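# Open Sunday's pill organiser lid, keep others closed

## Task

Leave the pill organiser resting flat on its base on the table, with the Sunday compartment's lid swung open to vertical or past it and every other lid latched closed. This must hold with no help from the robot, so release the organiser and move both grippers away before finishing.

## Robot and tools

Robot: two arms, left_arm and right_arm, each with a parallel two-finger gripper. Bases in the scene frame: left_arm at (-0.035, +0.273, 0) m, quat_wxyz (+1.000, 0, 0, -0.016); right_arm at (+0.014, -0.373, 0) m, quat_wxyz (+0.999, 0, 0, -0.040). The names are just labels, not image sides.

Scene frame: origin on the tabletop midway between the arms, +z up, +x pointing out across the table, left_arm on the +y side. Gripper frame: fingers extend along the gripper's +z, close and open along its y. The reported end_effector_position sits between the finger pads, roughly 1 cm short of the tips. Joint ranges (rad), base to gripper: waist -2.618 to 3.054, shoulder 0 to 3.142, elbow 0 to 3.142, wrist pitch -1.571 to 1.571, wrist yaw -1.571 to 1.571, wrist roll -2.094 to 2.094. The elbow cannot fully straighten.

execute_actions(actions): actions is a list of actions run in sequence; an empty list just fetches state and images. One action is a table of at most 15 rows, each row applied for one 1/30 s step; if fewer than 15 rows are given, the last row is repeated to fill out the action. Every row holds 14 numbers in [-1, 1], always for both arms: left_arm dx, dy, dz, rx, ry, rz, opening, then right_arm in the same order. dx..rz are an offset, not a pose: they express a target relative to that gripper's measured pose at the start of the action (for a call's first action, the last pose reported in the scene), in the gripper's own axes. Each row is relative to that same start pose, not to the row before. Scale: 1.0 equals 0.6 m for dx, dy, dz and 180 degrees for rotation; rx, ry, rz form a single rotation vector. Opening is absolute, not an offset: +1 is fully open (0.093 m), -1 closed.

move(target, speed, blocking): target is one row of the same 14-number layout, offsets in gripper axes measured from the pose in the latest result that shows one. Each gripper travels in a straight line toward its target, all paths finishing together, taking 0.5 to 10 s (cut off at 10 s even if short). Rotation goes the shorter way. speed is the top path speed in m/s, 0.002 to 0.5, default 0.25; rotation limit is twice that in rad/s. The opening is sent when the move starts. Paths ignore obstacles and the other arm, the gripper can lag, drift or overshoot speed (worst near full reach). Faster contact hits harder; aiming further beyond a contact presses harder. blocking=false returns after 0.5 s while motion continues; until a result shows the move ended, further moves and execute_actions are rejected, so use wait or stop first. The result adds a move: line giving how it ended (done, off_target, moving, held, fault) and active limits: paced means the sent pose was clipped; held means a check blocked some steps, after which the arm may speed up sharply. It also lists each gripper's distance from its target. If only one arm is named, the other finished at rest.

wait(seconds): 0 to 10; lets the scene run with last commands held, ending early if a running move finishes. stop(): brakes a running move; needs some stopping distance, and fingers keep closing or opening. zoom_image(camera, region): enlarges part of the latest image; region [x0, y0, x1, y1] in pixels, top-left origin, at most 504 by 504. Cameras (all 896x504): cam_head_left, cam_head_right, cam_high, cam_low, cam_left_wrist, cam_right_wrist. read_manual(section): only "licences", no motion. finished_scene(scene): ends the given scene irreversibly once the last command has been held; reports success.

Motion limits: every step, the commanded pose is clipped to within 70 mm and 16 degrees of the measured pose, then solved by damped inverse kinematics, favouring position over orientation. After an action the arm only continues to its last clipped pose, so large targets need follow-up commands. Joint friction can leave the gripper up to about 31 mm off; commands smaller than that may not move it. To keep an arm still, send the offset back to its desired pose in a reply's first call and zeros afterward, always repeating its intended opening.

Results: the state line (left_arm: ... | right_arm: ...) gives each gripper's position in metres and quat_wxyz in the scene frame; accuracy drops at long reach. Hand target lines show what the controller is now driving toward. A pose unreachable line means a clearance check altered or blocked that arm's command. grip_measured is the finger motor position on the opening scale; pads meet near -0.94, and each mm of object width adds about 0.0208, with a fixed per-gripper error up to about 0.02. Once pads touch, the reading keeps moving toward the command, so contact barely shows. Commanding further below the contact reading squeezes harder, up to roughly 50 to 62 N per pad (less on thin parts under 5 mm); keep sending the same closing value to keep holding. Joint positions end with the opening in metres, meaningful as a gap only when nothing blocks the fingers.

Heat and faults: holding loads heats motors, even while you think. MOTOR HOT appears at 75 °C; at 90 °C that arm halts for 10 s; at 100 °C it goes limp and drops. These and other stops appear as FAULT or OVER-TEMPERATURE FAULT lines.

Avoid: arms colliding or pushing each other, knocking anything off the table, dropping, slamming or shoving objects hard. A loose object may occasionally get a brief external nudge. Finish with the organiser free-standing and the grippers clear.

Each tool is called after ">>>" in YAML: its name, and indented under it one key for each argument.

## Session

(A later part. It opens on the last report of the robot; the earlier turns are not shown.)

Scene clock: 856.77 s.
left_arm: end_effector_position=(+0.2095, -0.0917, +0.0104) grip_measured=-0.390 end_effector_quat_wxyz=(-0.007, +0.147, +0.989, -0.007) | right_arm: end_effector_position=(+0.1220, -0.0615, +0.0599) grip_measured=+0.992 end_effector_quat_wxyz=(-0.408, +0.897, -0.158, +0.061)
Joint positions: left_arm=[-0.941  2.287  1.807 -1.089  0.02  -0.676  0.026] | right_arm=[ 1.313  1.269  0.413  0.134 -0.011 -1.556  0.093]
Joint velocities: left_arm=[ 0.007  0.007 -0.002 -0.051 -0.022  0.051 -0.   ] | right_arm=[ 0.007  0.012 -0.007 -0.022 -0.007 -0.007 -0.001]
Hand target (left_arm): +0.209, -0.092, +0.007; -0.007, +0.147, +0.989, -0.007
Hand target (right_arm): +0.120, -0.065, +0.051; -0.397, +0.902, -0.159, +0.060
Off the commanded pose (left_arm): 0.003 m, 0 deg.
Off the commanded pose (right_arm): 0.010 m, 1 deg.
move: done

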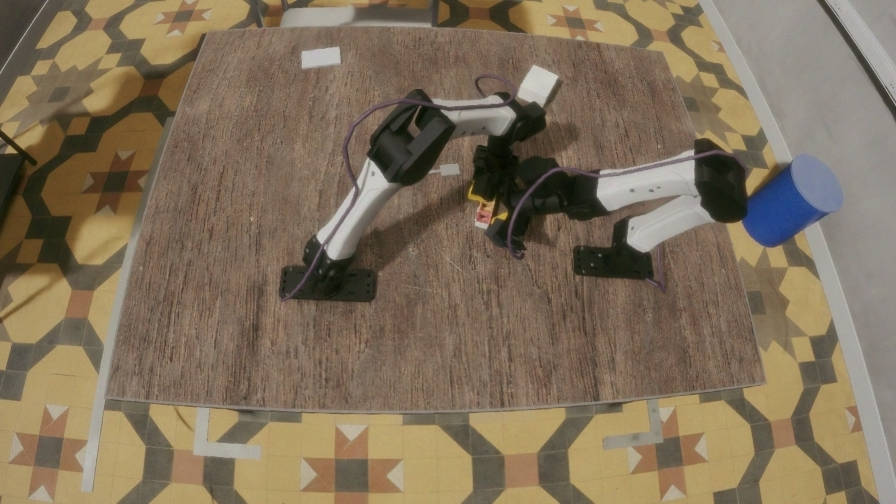

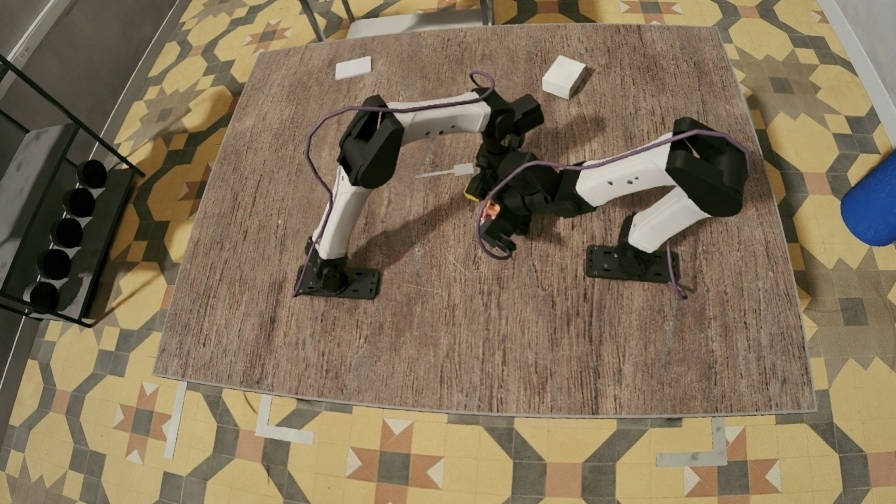

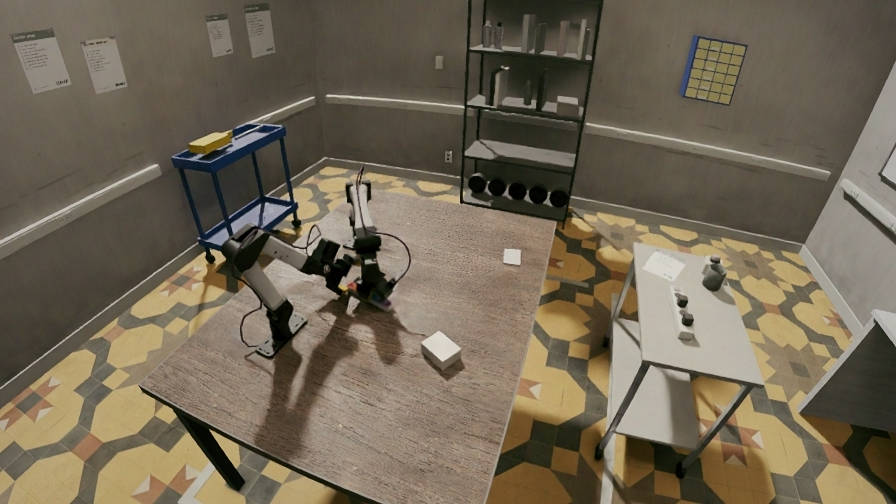

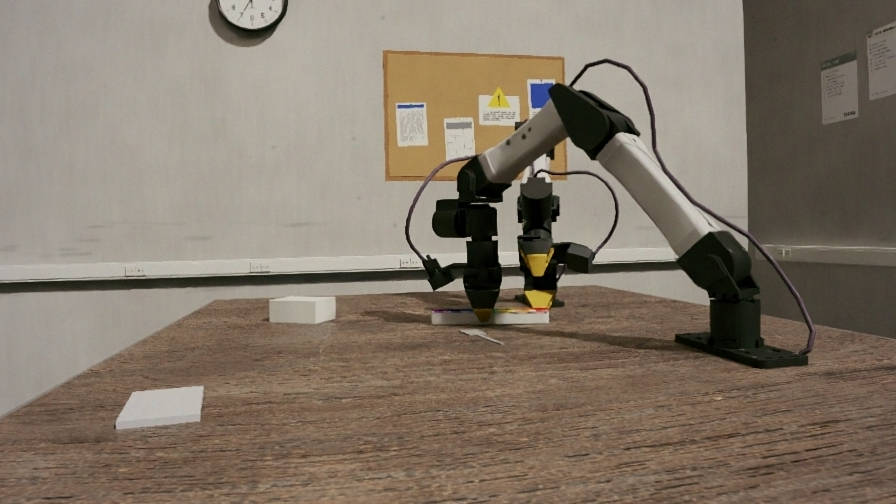

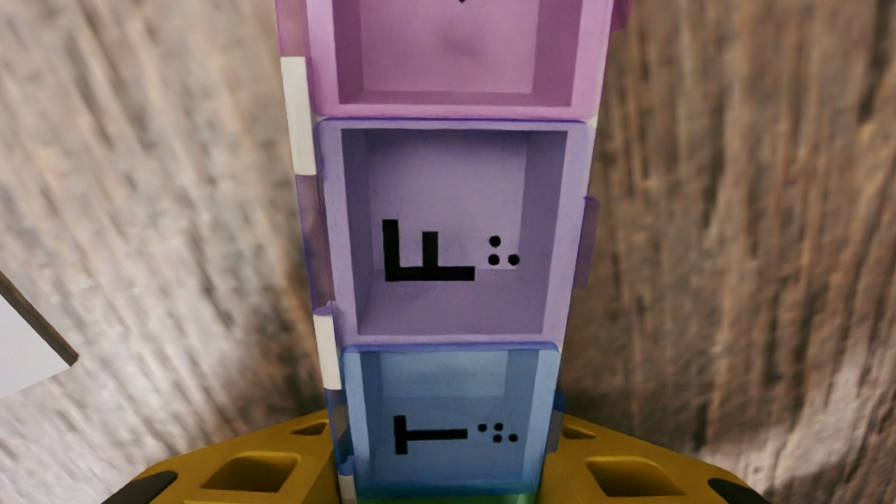

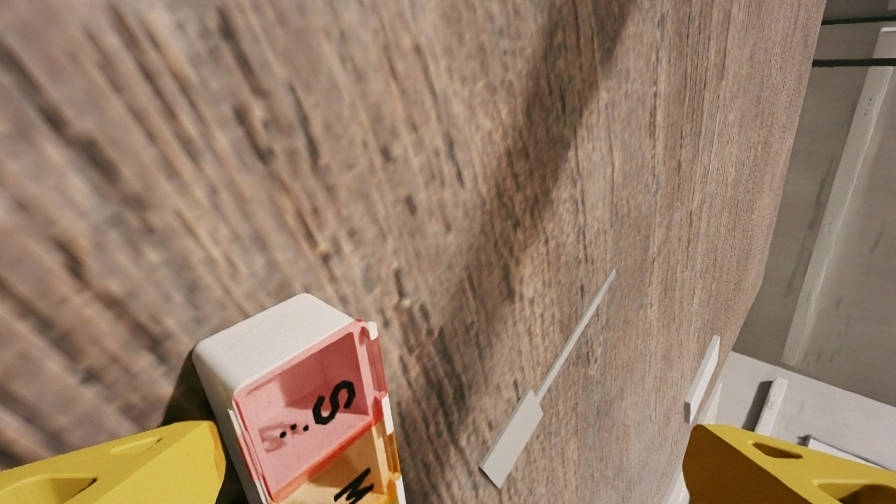

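>>> execute_actions:
  actions:
    - [[0.002,0.0015,0.012,-0.003,0.004,0,-0.41, 0,0.009,0.0058,-0.0064,0,0,1.0],[0.002,0.0015,0.012,-0.003,0.004,0,-0.41, 0,0.010,0.0065,-0.0072,0,0,1.0],[0.002,0.0015,0.012,-0.003,0.004,0,-0.41, 0,0.011,0.0071,-0.0079,0,0,1.0],[0.002,0.0015,0.012,-0.003,0.004,0,-0.41, 0,0.012,0.0078,-0.0086,0,0,1.0],[0.002,0.0015,0.012,-0.003,0.004,0,-0.41, 0,0.0134,0.0086,-0.0095,0,0,1.0],[0.002,0.0015,0.012,-0.003,0.004,0,-0.41, 0,0.0134,0.0086,-0.0095,0,0,1.0],[0.002,0.0015,0.012,-0.003,0.004,0,-0.41, 0,0.0134,0.0086,-0.0095,0,0,1.0],[0.002,0.0015,0.012,-0.003,0.004,0,-0.41, 0,0.0134,0.0086,-0.0095,0,0,0.95],[0.002,0.0015,0.012,-0.003,0.004,0,-0.41, 0,0.0134,0.0086,-0.0095,0,0,0.9],[0.002,0.0015,0.012,-0.003,0.004,0,-0.41, 0,0.0134,0.0086,-0.0095,0,0,0.85],[0.002,0.0015,0.012,-0.003,0.004,0,-0.41, 0,0.0134,0.0086,-0.0095,0,0,0.8],[0.002,0.0015,0.012,-0.003,0.004,0,-0.41, 0,0.0134,0.0086,-0.0095,0,0,0.75],[0.002,0.0015,0.012,-0.003,0.004,0,-0.41, 0,0.0134,0.0086,-0.0095,0,0,0.7],[0.002,0.0015,0.012,-0.003,0.004,0,-0.41, 0,0.0134,0.0086,-0.0095,0,0,0.66],[0.002,0.0015,0.012,-0.003,0.004,0,-0.41, 0,0.0134,0.0086,-0.0095,0,0,0.63]]

>>> wait:
  seconds: 0.2

Scene clock: 883.73 s.
left_arm: end_effector_position=(+0.2095, -0.0916, +0.0104) grip_measured=-0.390 end_effector_quat_wxyz=(-0.007, +0.148, +0.989, -0.007) | right_arm: end_effector_position=(+0.1217, -0.0625, +0.0559) grip_measured=+0.650 end_effector_quat_wxyz=(-0.401, +0.900, -0.158, +0.060)
Joint positions: left_arm=[-0.941  2.287  1.807 -1.089  0.019 -0.676  0.026] | right_arm=[ 1.313  1.28   0.413  0.132 -0.011 -1.556  0.076]
Joint velocities: left_arm=[ 0.007 -0.007 -0.012 -0.051 -0.022 -0.081 -0.   ] | right_arm=[ 0.012  0.012 -0.012 -0.095  0.037 -0.037 -0.036]
Hand target (left_arm): +0.208, -0.091, +0.003; -0.012, +0.147, +0.989, -0.002
Hand target (right_arm): +0.121, -0.063, +0.051; -0.394, +0.903, -0.159, +0.059
Off the commanded pose (left_arm): 0.007 m, 1 deg.
Off the commanded pose (right_arm): 0.005 m, 1 deg.

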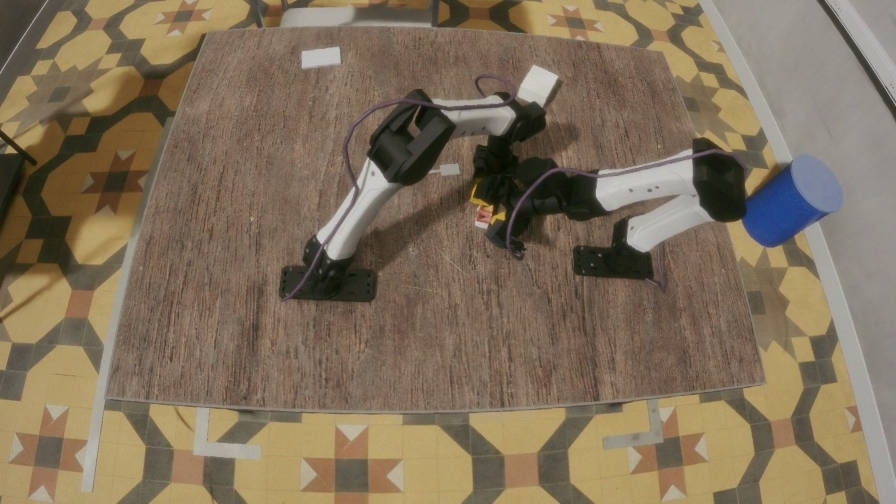

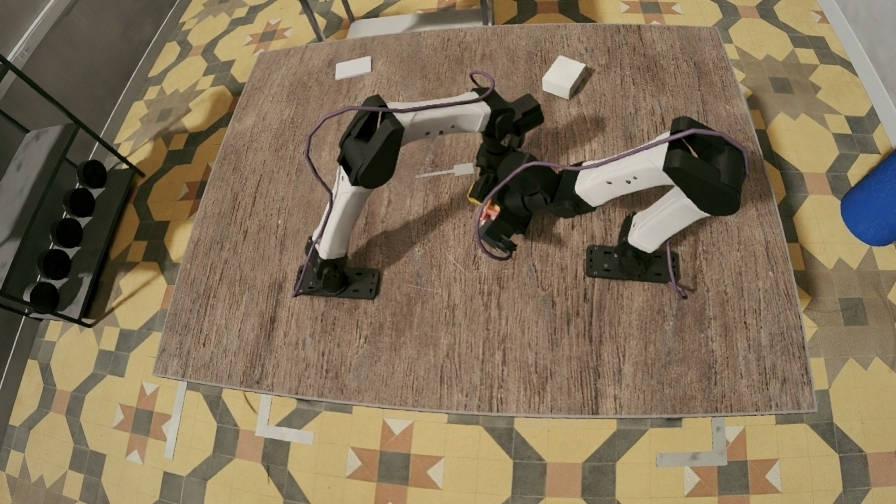

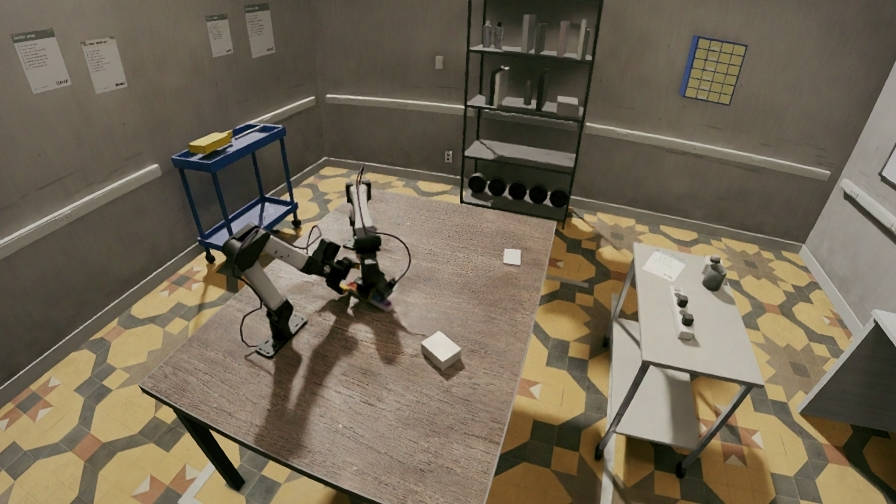

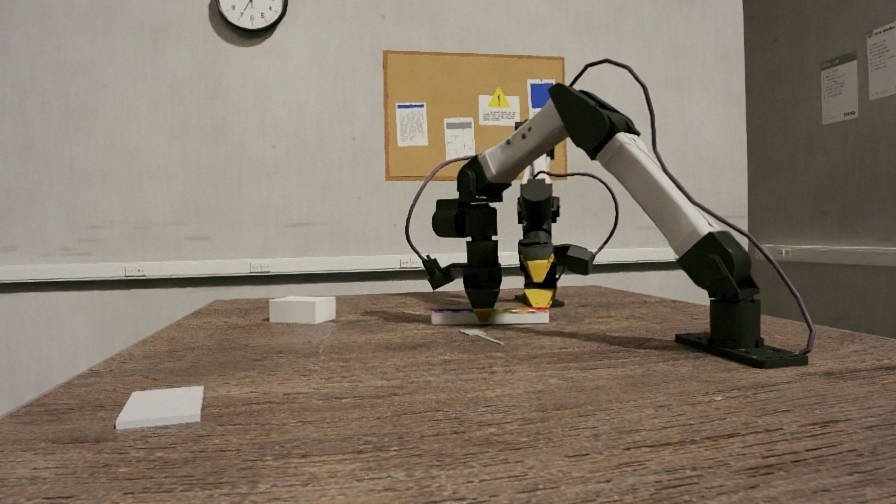

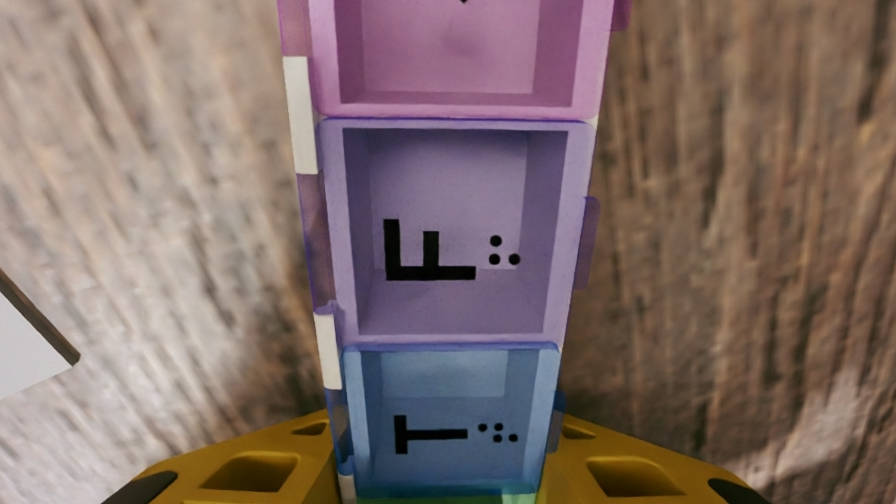

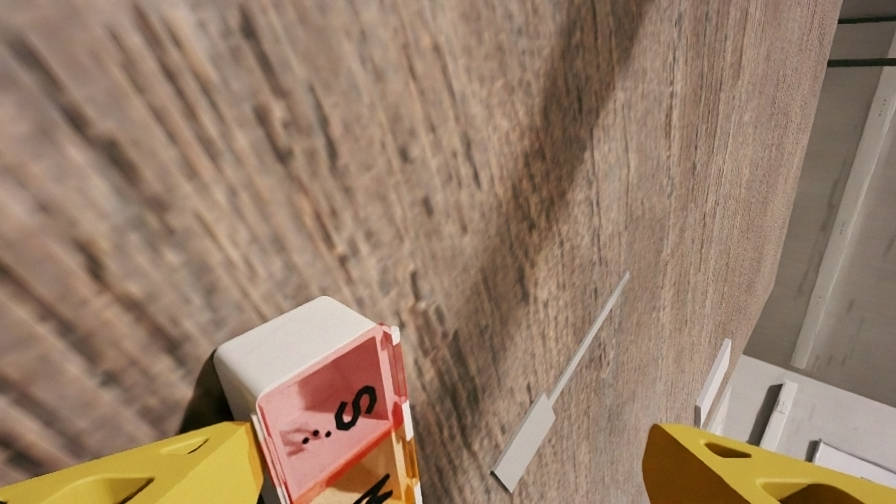

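Scene clock: 883.93 s.
left_arm: end_effector_position=(+0.2095, -0.0916, +0.0104) grip_measured=-0.390 end_effector_quat_wxyz=(-0.007, +0.148, +0.989, -0.007) | right_arm: end_effector_position=(+0.1215, -0.0629, +0.0554) grip_measured=+0.633 end_effector_quat_wxyz=(-0.400, +0.901, -0.158, +0.060)
Joint positions: left_arm=[-0.941  2.287  1.807 -1.089  0.019 -0.676  0.026] | right_arm=[ 1.313  1.28   0.413  0.129 -0.011 -1.556  0.076]
Joint velocities: left_arm=[-0.002 -0.007 -0.017 -0.066  0.022 -0.037  0.   ] | right_arm=[ 0.002 -0.012 -0.007 -0.022  0.125  0.007  0.001]
Hand target (left_arm): +0.208, -0.091, +0.003; -0.012, +0.147, +0.989, -0.002
Hand target (right_arm): +0.121, -0.063, +0.051; -0.394, +0.903, -0.159, +0.059
Off the commanded pose (left_arm): 0.007 m, 1 deg.
Off the commanded pose (right_arm): 0.005 m, 1 deg.
wait: 0.20 s; no rest

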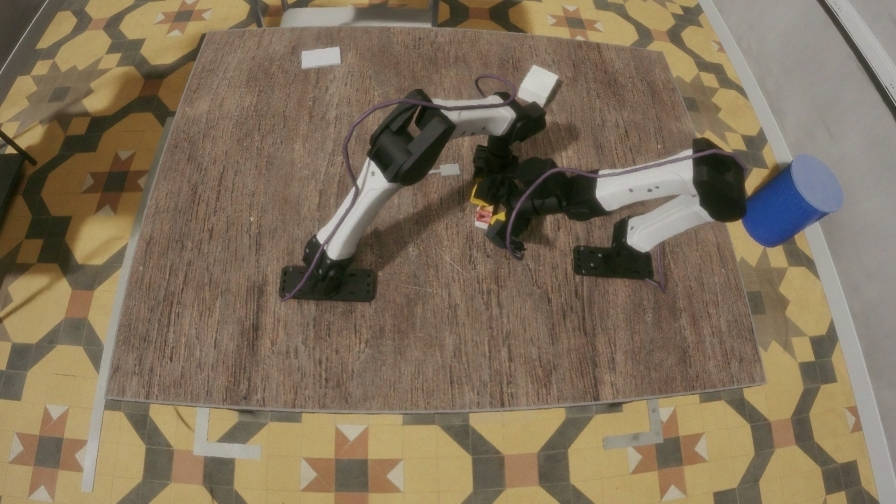

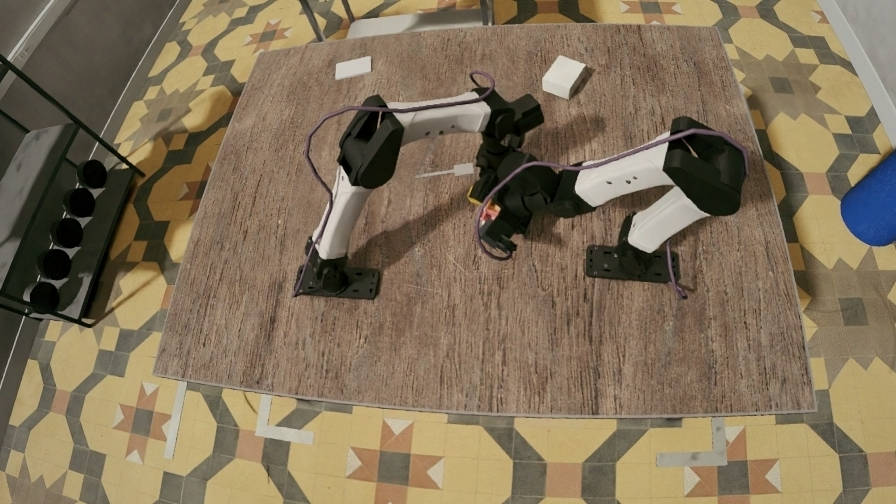

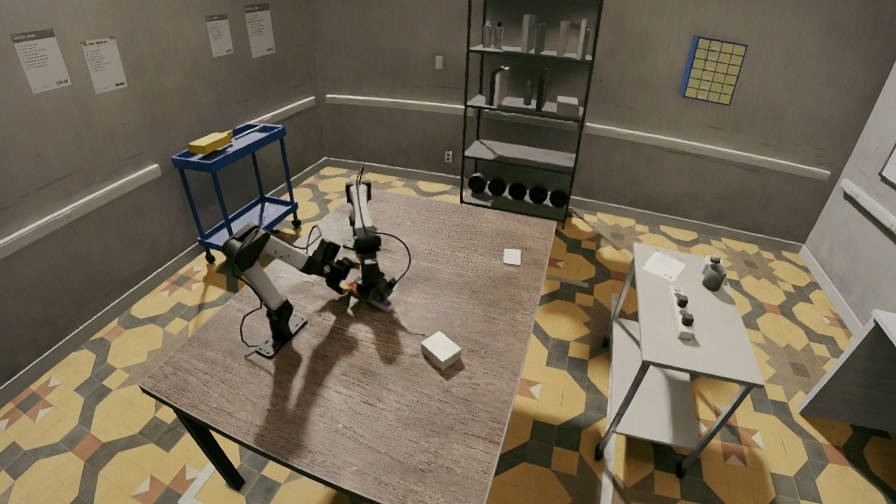

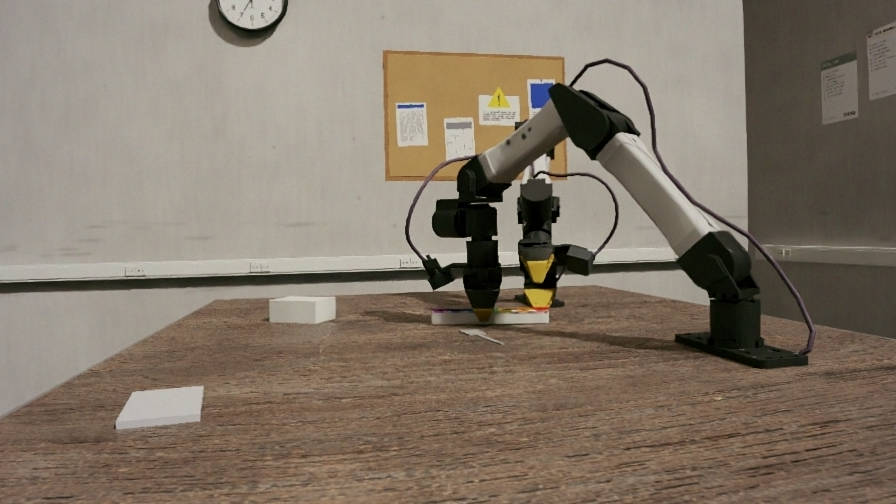

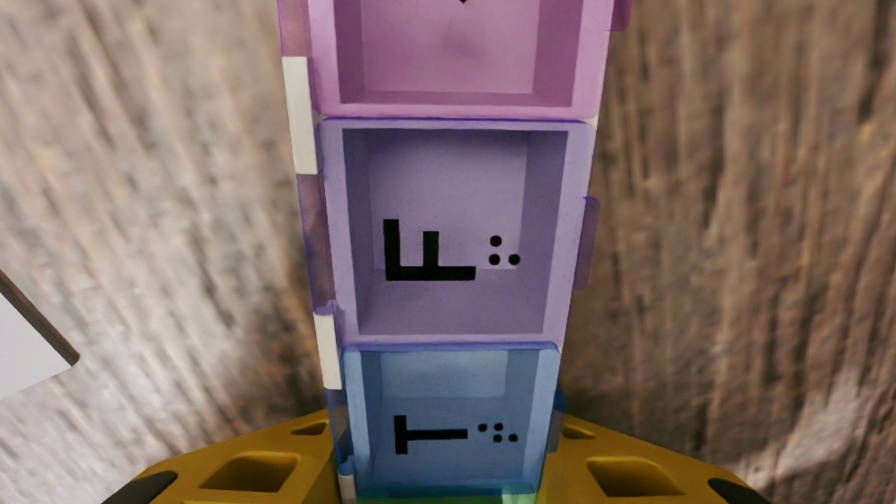

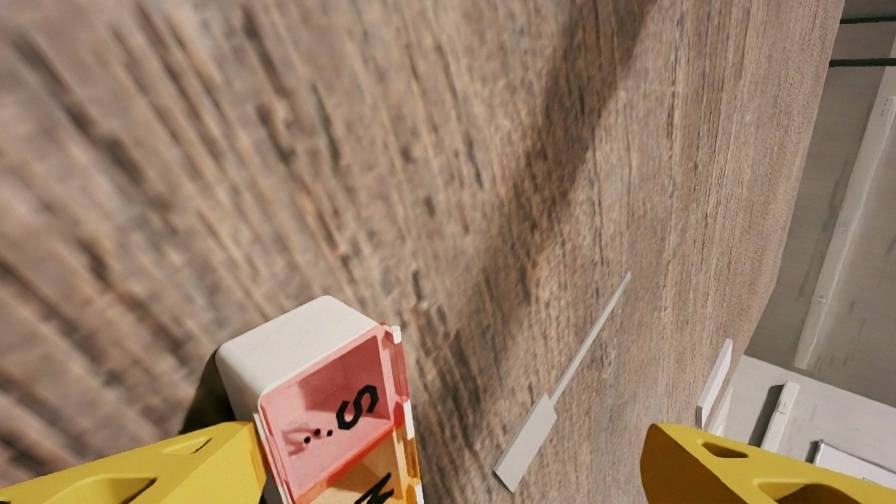

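>>> execute_actions:
  actions:
    - [[0.002,0.0015,0.012,-0.003,0.004,0,-0.41, 0,-0.006,-0.002,0.004,0,0,0.63],[0.002,0.0015,0.012,-0.003,0.004,0,-0.41, 0,-0.009,-0.0035,0.006,0,0,0.63],[0.002,0.0015,0.012,-0.003,0.004,0,-0.41, 0,-0.0115,-0.005,0.008,0,0,0.63],[0.002,0.0015,0.012,-0.003,0.004,0,-0.41, 0,-0.014,-0.0063,0.0098,0,0,0.63],[0.002,0.0015,0.012,-0.003,0.004,0,-0.41, 0,-0.0162,-0.0076,0.0114,0,0,0.63],[0.002,0.0015,0.012,-0.003,0.004,0,-0.41, 0,-0.0184,-0.0089,0.013,0,0,0.63],[0.002,0.0015,0.012,-0.003,0.004,0,-0.41, 0,-0.0206,-0.0102,0.0146,0,0,0.62],[0.002,0.0015,0.012,-0.003,0.004,0,-0.41, 0,-0.0228,-0.0115,0.0162,0,0,0.61],[0.002,0.0015,0.012,-0.003,0.004,0,-0.41, 0,-0.025,-0.0128,0.0178,0,0,0.60],[0.002,0.0015,0.012,-0.003,0.004,0,-0.41, 0,-0.0272,-0.0141,0.0194,0,0,0.59],[0.002,0.0015,0.012,-0.003,0.004,0,-0.41, 0,-0.0294,-0.0154,0.021,0,0,0.58],[0.002,0.0015,0.012,-0.003,0.004,0,-0.41, 0,-0.0316,-0.0167,0.0226,0,0,0.57],[0.002,0.0015,0.012,-0.003,0.004,0,-0.41, 0,-0.0336,-0.0179,0.0242,0,0,0.56],[0.002,0.0015,0.012,-0.003,0.004,0,-0.41, 0,-0.0355,-0.019,0.0257,0,0,0.56],[0.002,0.0015,0.012,-0.003,0.004,0,-0.41, 0,-0.0372,-0.0201,0.027,0,0,0.56]]

>>> wait:
  seconds: 0.3

Scene clock: 909.93 s.
left_arm: end_effector_position=(+0.2088, -0.0920, +0.0107) grip_measured=-0.390 end_effector_quat_wxyz=(-0.008, +0.147, +0.989, -0.009) | right_arm: end_effector_position=(+0.1207, -0.0651, +0.0597) grip_measured=+0.564 end_effector_quat_wxyz=(-0.402, +0.900, -0.158, +0.060)
Joint positions: left_arm=[-0.941  2.286  1.807 -1.09   0.024 -0.677  0.026] | right_arm=[ 1.313  1.252  0.413  0.105 -0.011 -1.556  0.072]
Joint velocities: left_arm=[-0.017 -0.022 -0.002  0.066  0.022  0.007  0.001] | right_arm=[-0.007 -0.085 -0.007 -0.037 -0.022 -0.066 -0.   ]
Hand target (left_arm): +0.208, -0.091, +0.003; -0.012, +0.148, +0.989, -0.002
Hand target (right_arm): +0.124, -0.057, +0.080; -0.437, +0.883, -0.156, +0.067
Off the commanded pose (left_arm): 0.008 m, 1 deg.
Off the commanded pose (right_arm): 0.022 m, 5 deg.

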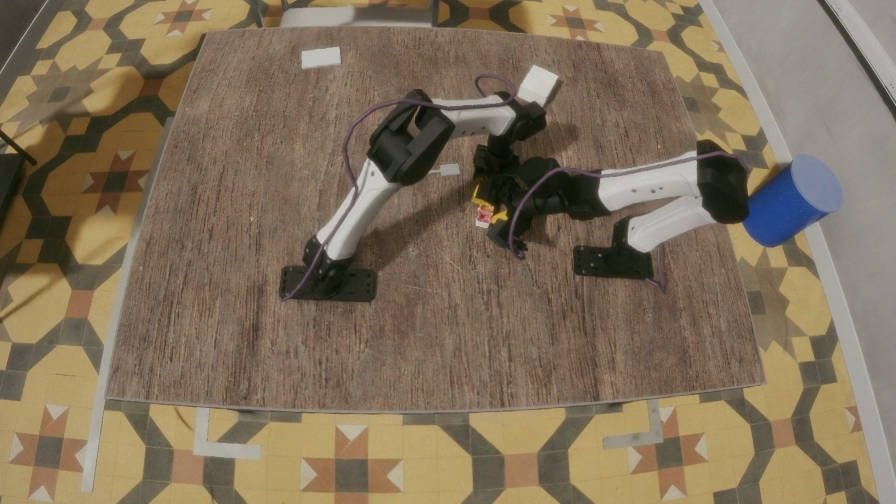

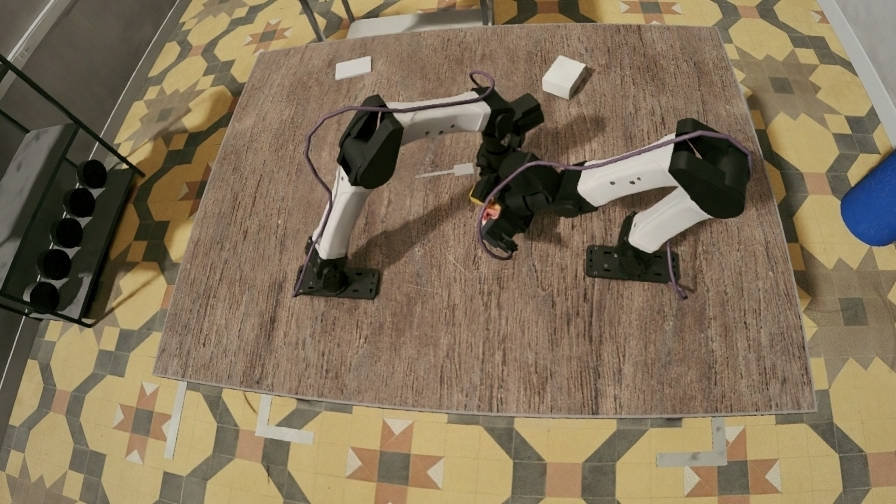

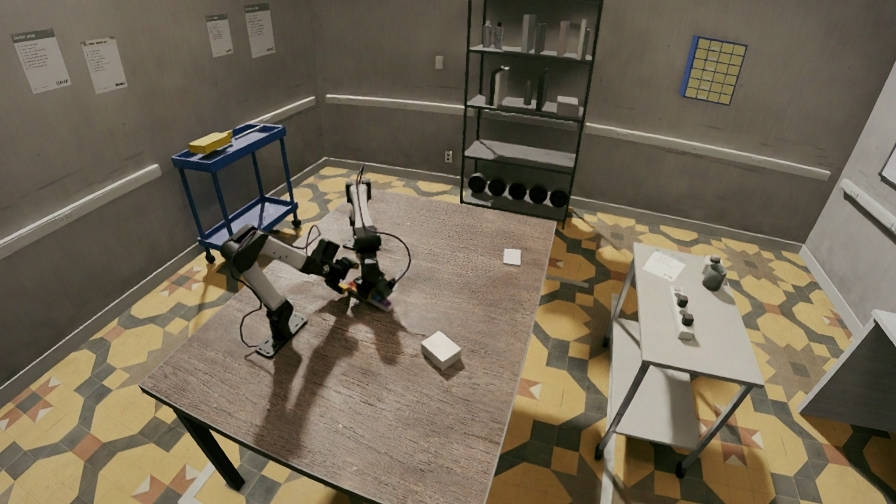

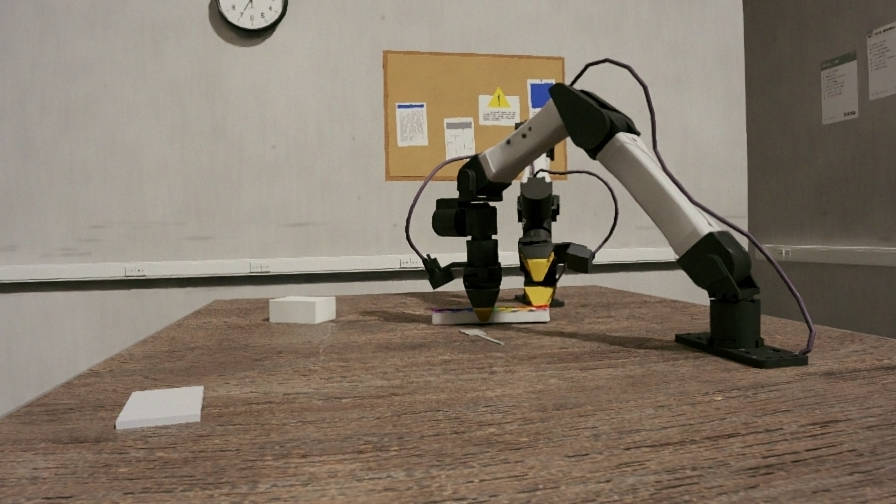

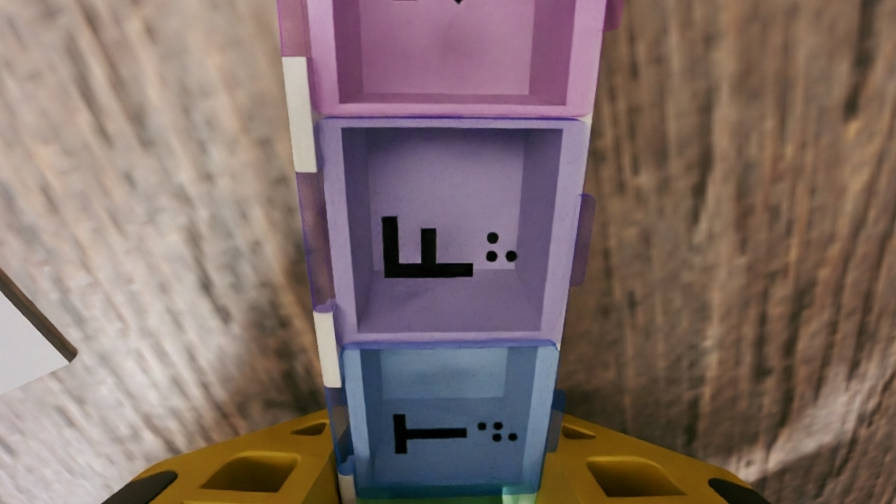

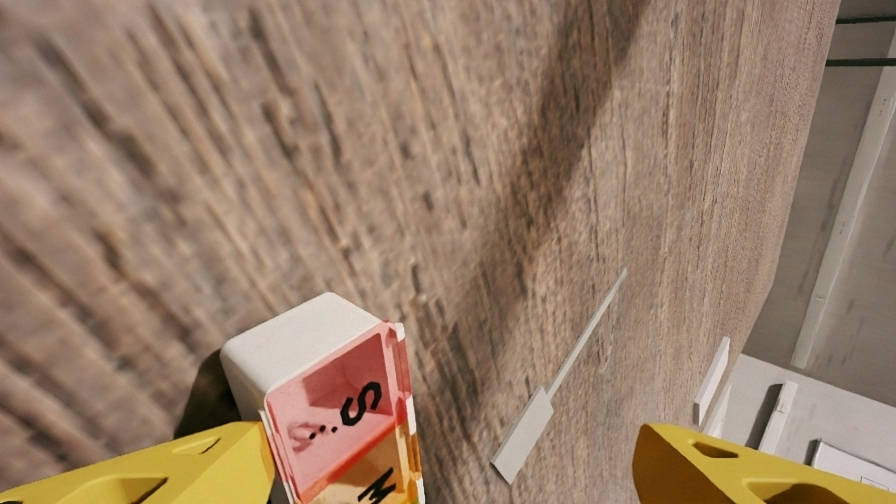

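Scene clock: 910.23 s.
left_arm: end_effector_position=(+0.2085, -0.0923, +0.0112) grip_measured=-0.390 end_effector_quat_wxyz=(-0.009, +0.147, +0.989, -0.010) | right_arm: end_effector_position=(+0.1206, -0.0656, +0.0607) grip_measured=+0.563 end_effector_quat_wxyz=(-0.402, +0.900, -0.158, +0.061)
Joint positions: left_arm=[-0.941  2.285  1.807 -1.09   0.027 -0.677  0.026] | right_arm=[ 1.313  1.246  0.413  0.1   -0.011 -1.556  0.072]
Joint velocities: left_arm=[ 0.002 -0.002 -0.012  0.022  0.007  0.037 -0.001] | right_arm=[-0.017  0.002  0.002 -0.051  0.022 -0.066 -0.   ]
Hand target (left_arm): +0.208, -0.091, +0.003; -0.012, +0.148, +0.989, -0.002
Hand target (right_arm): +0.124, -0.057, +0.080; -0.437, +0.883, -0.156, +0.067
Off the commanded pose (left_arm): 0.008 m, 1 deg.
Off the commanded pose (right_arm): 0.021 m, 5 deg.
wait: 0.30 s; at rest by 0.17 s

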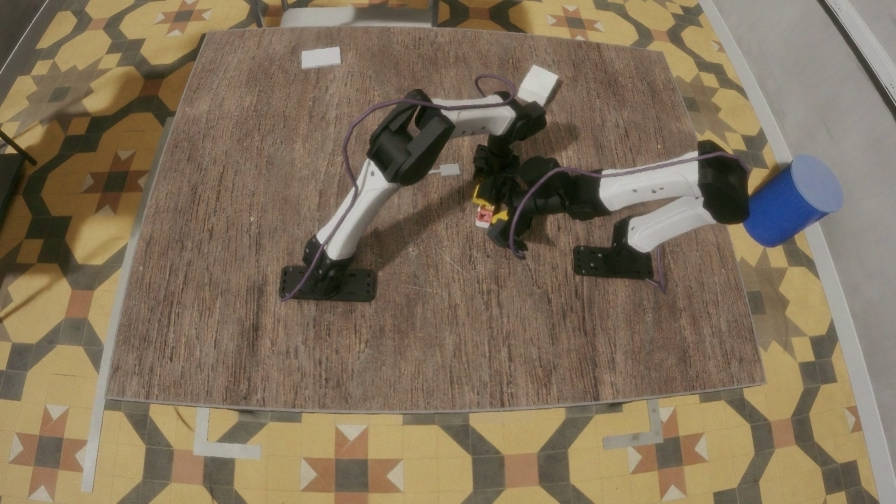

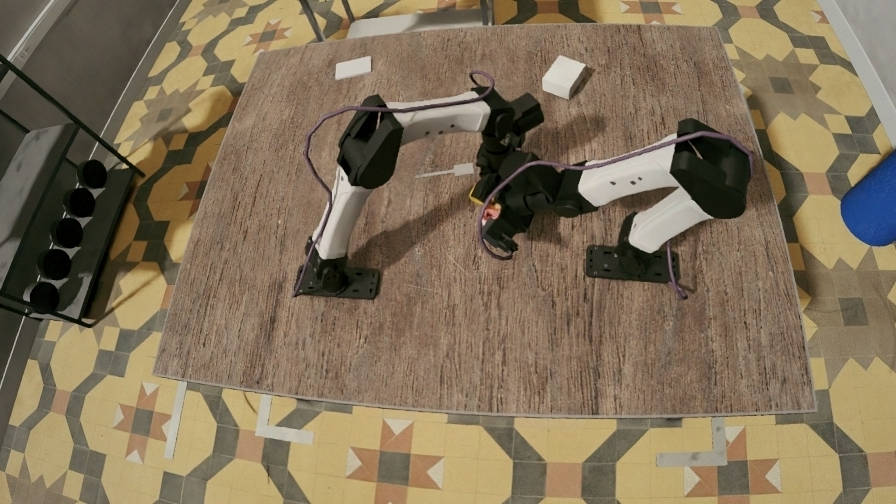

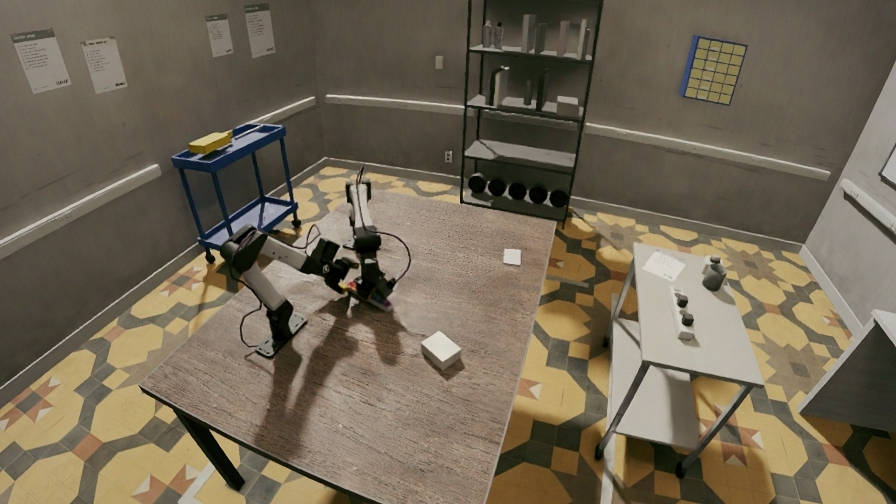

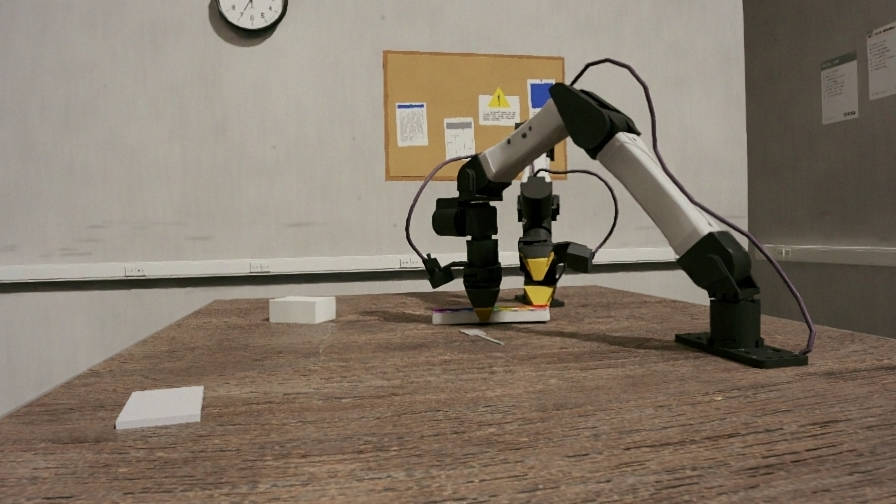

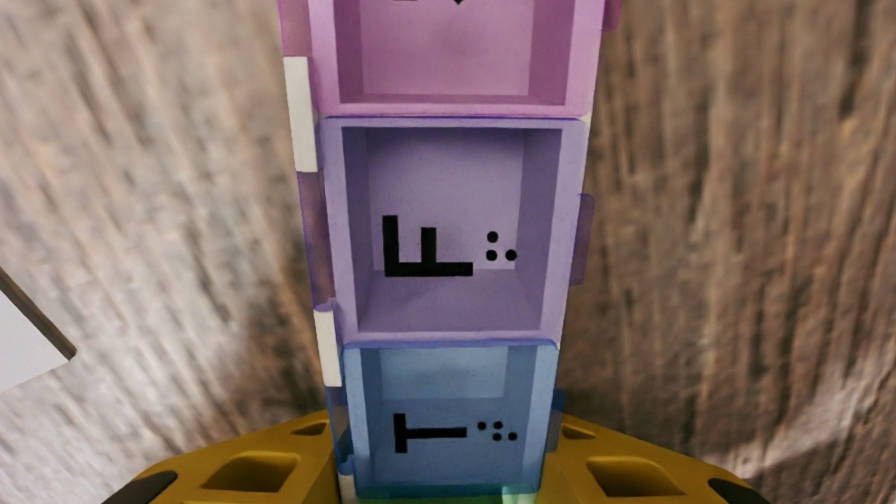

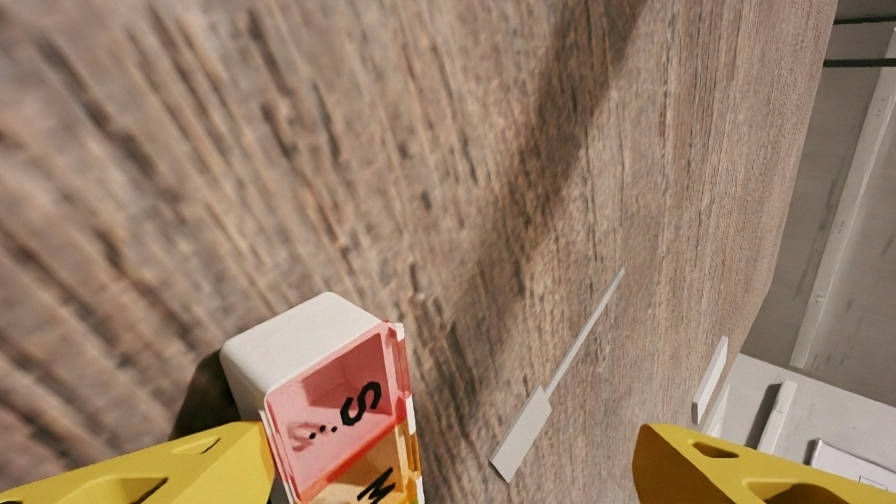

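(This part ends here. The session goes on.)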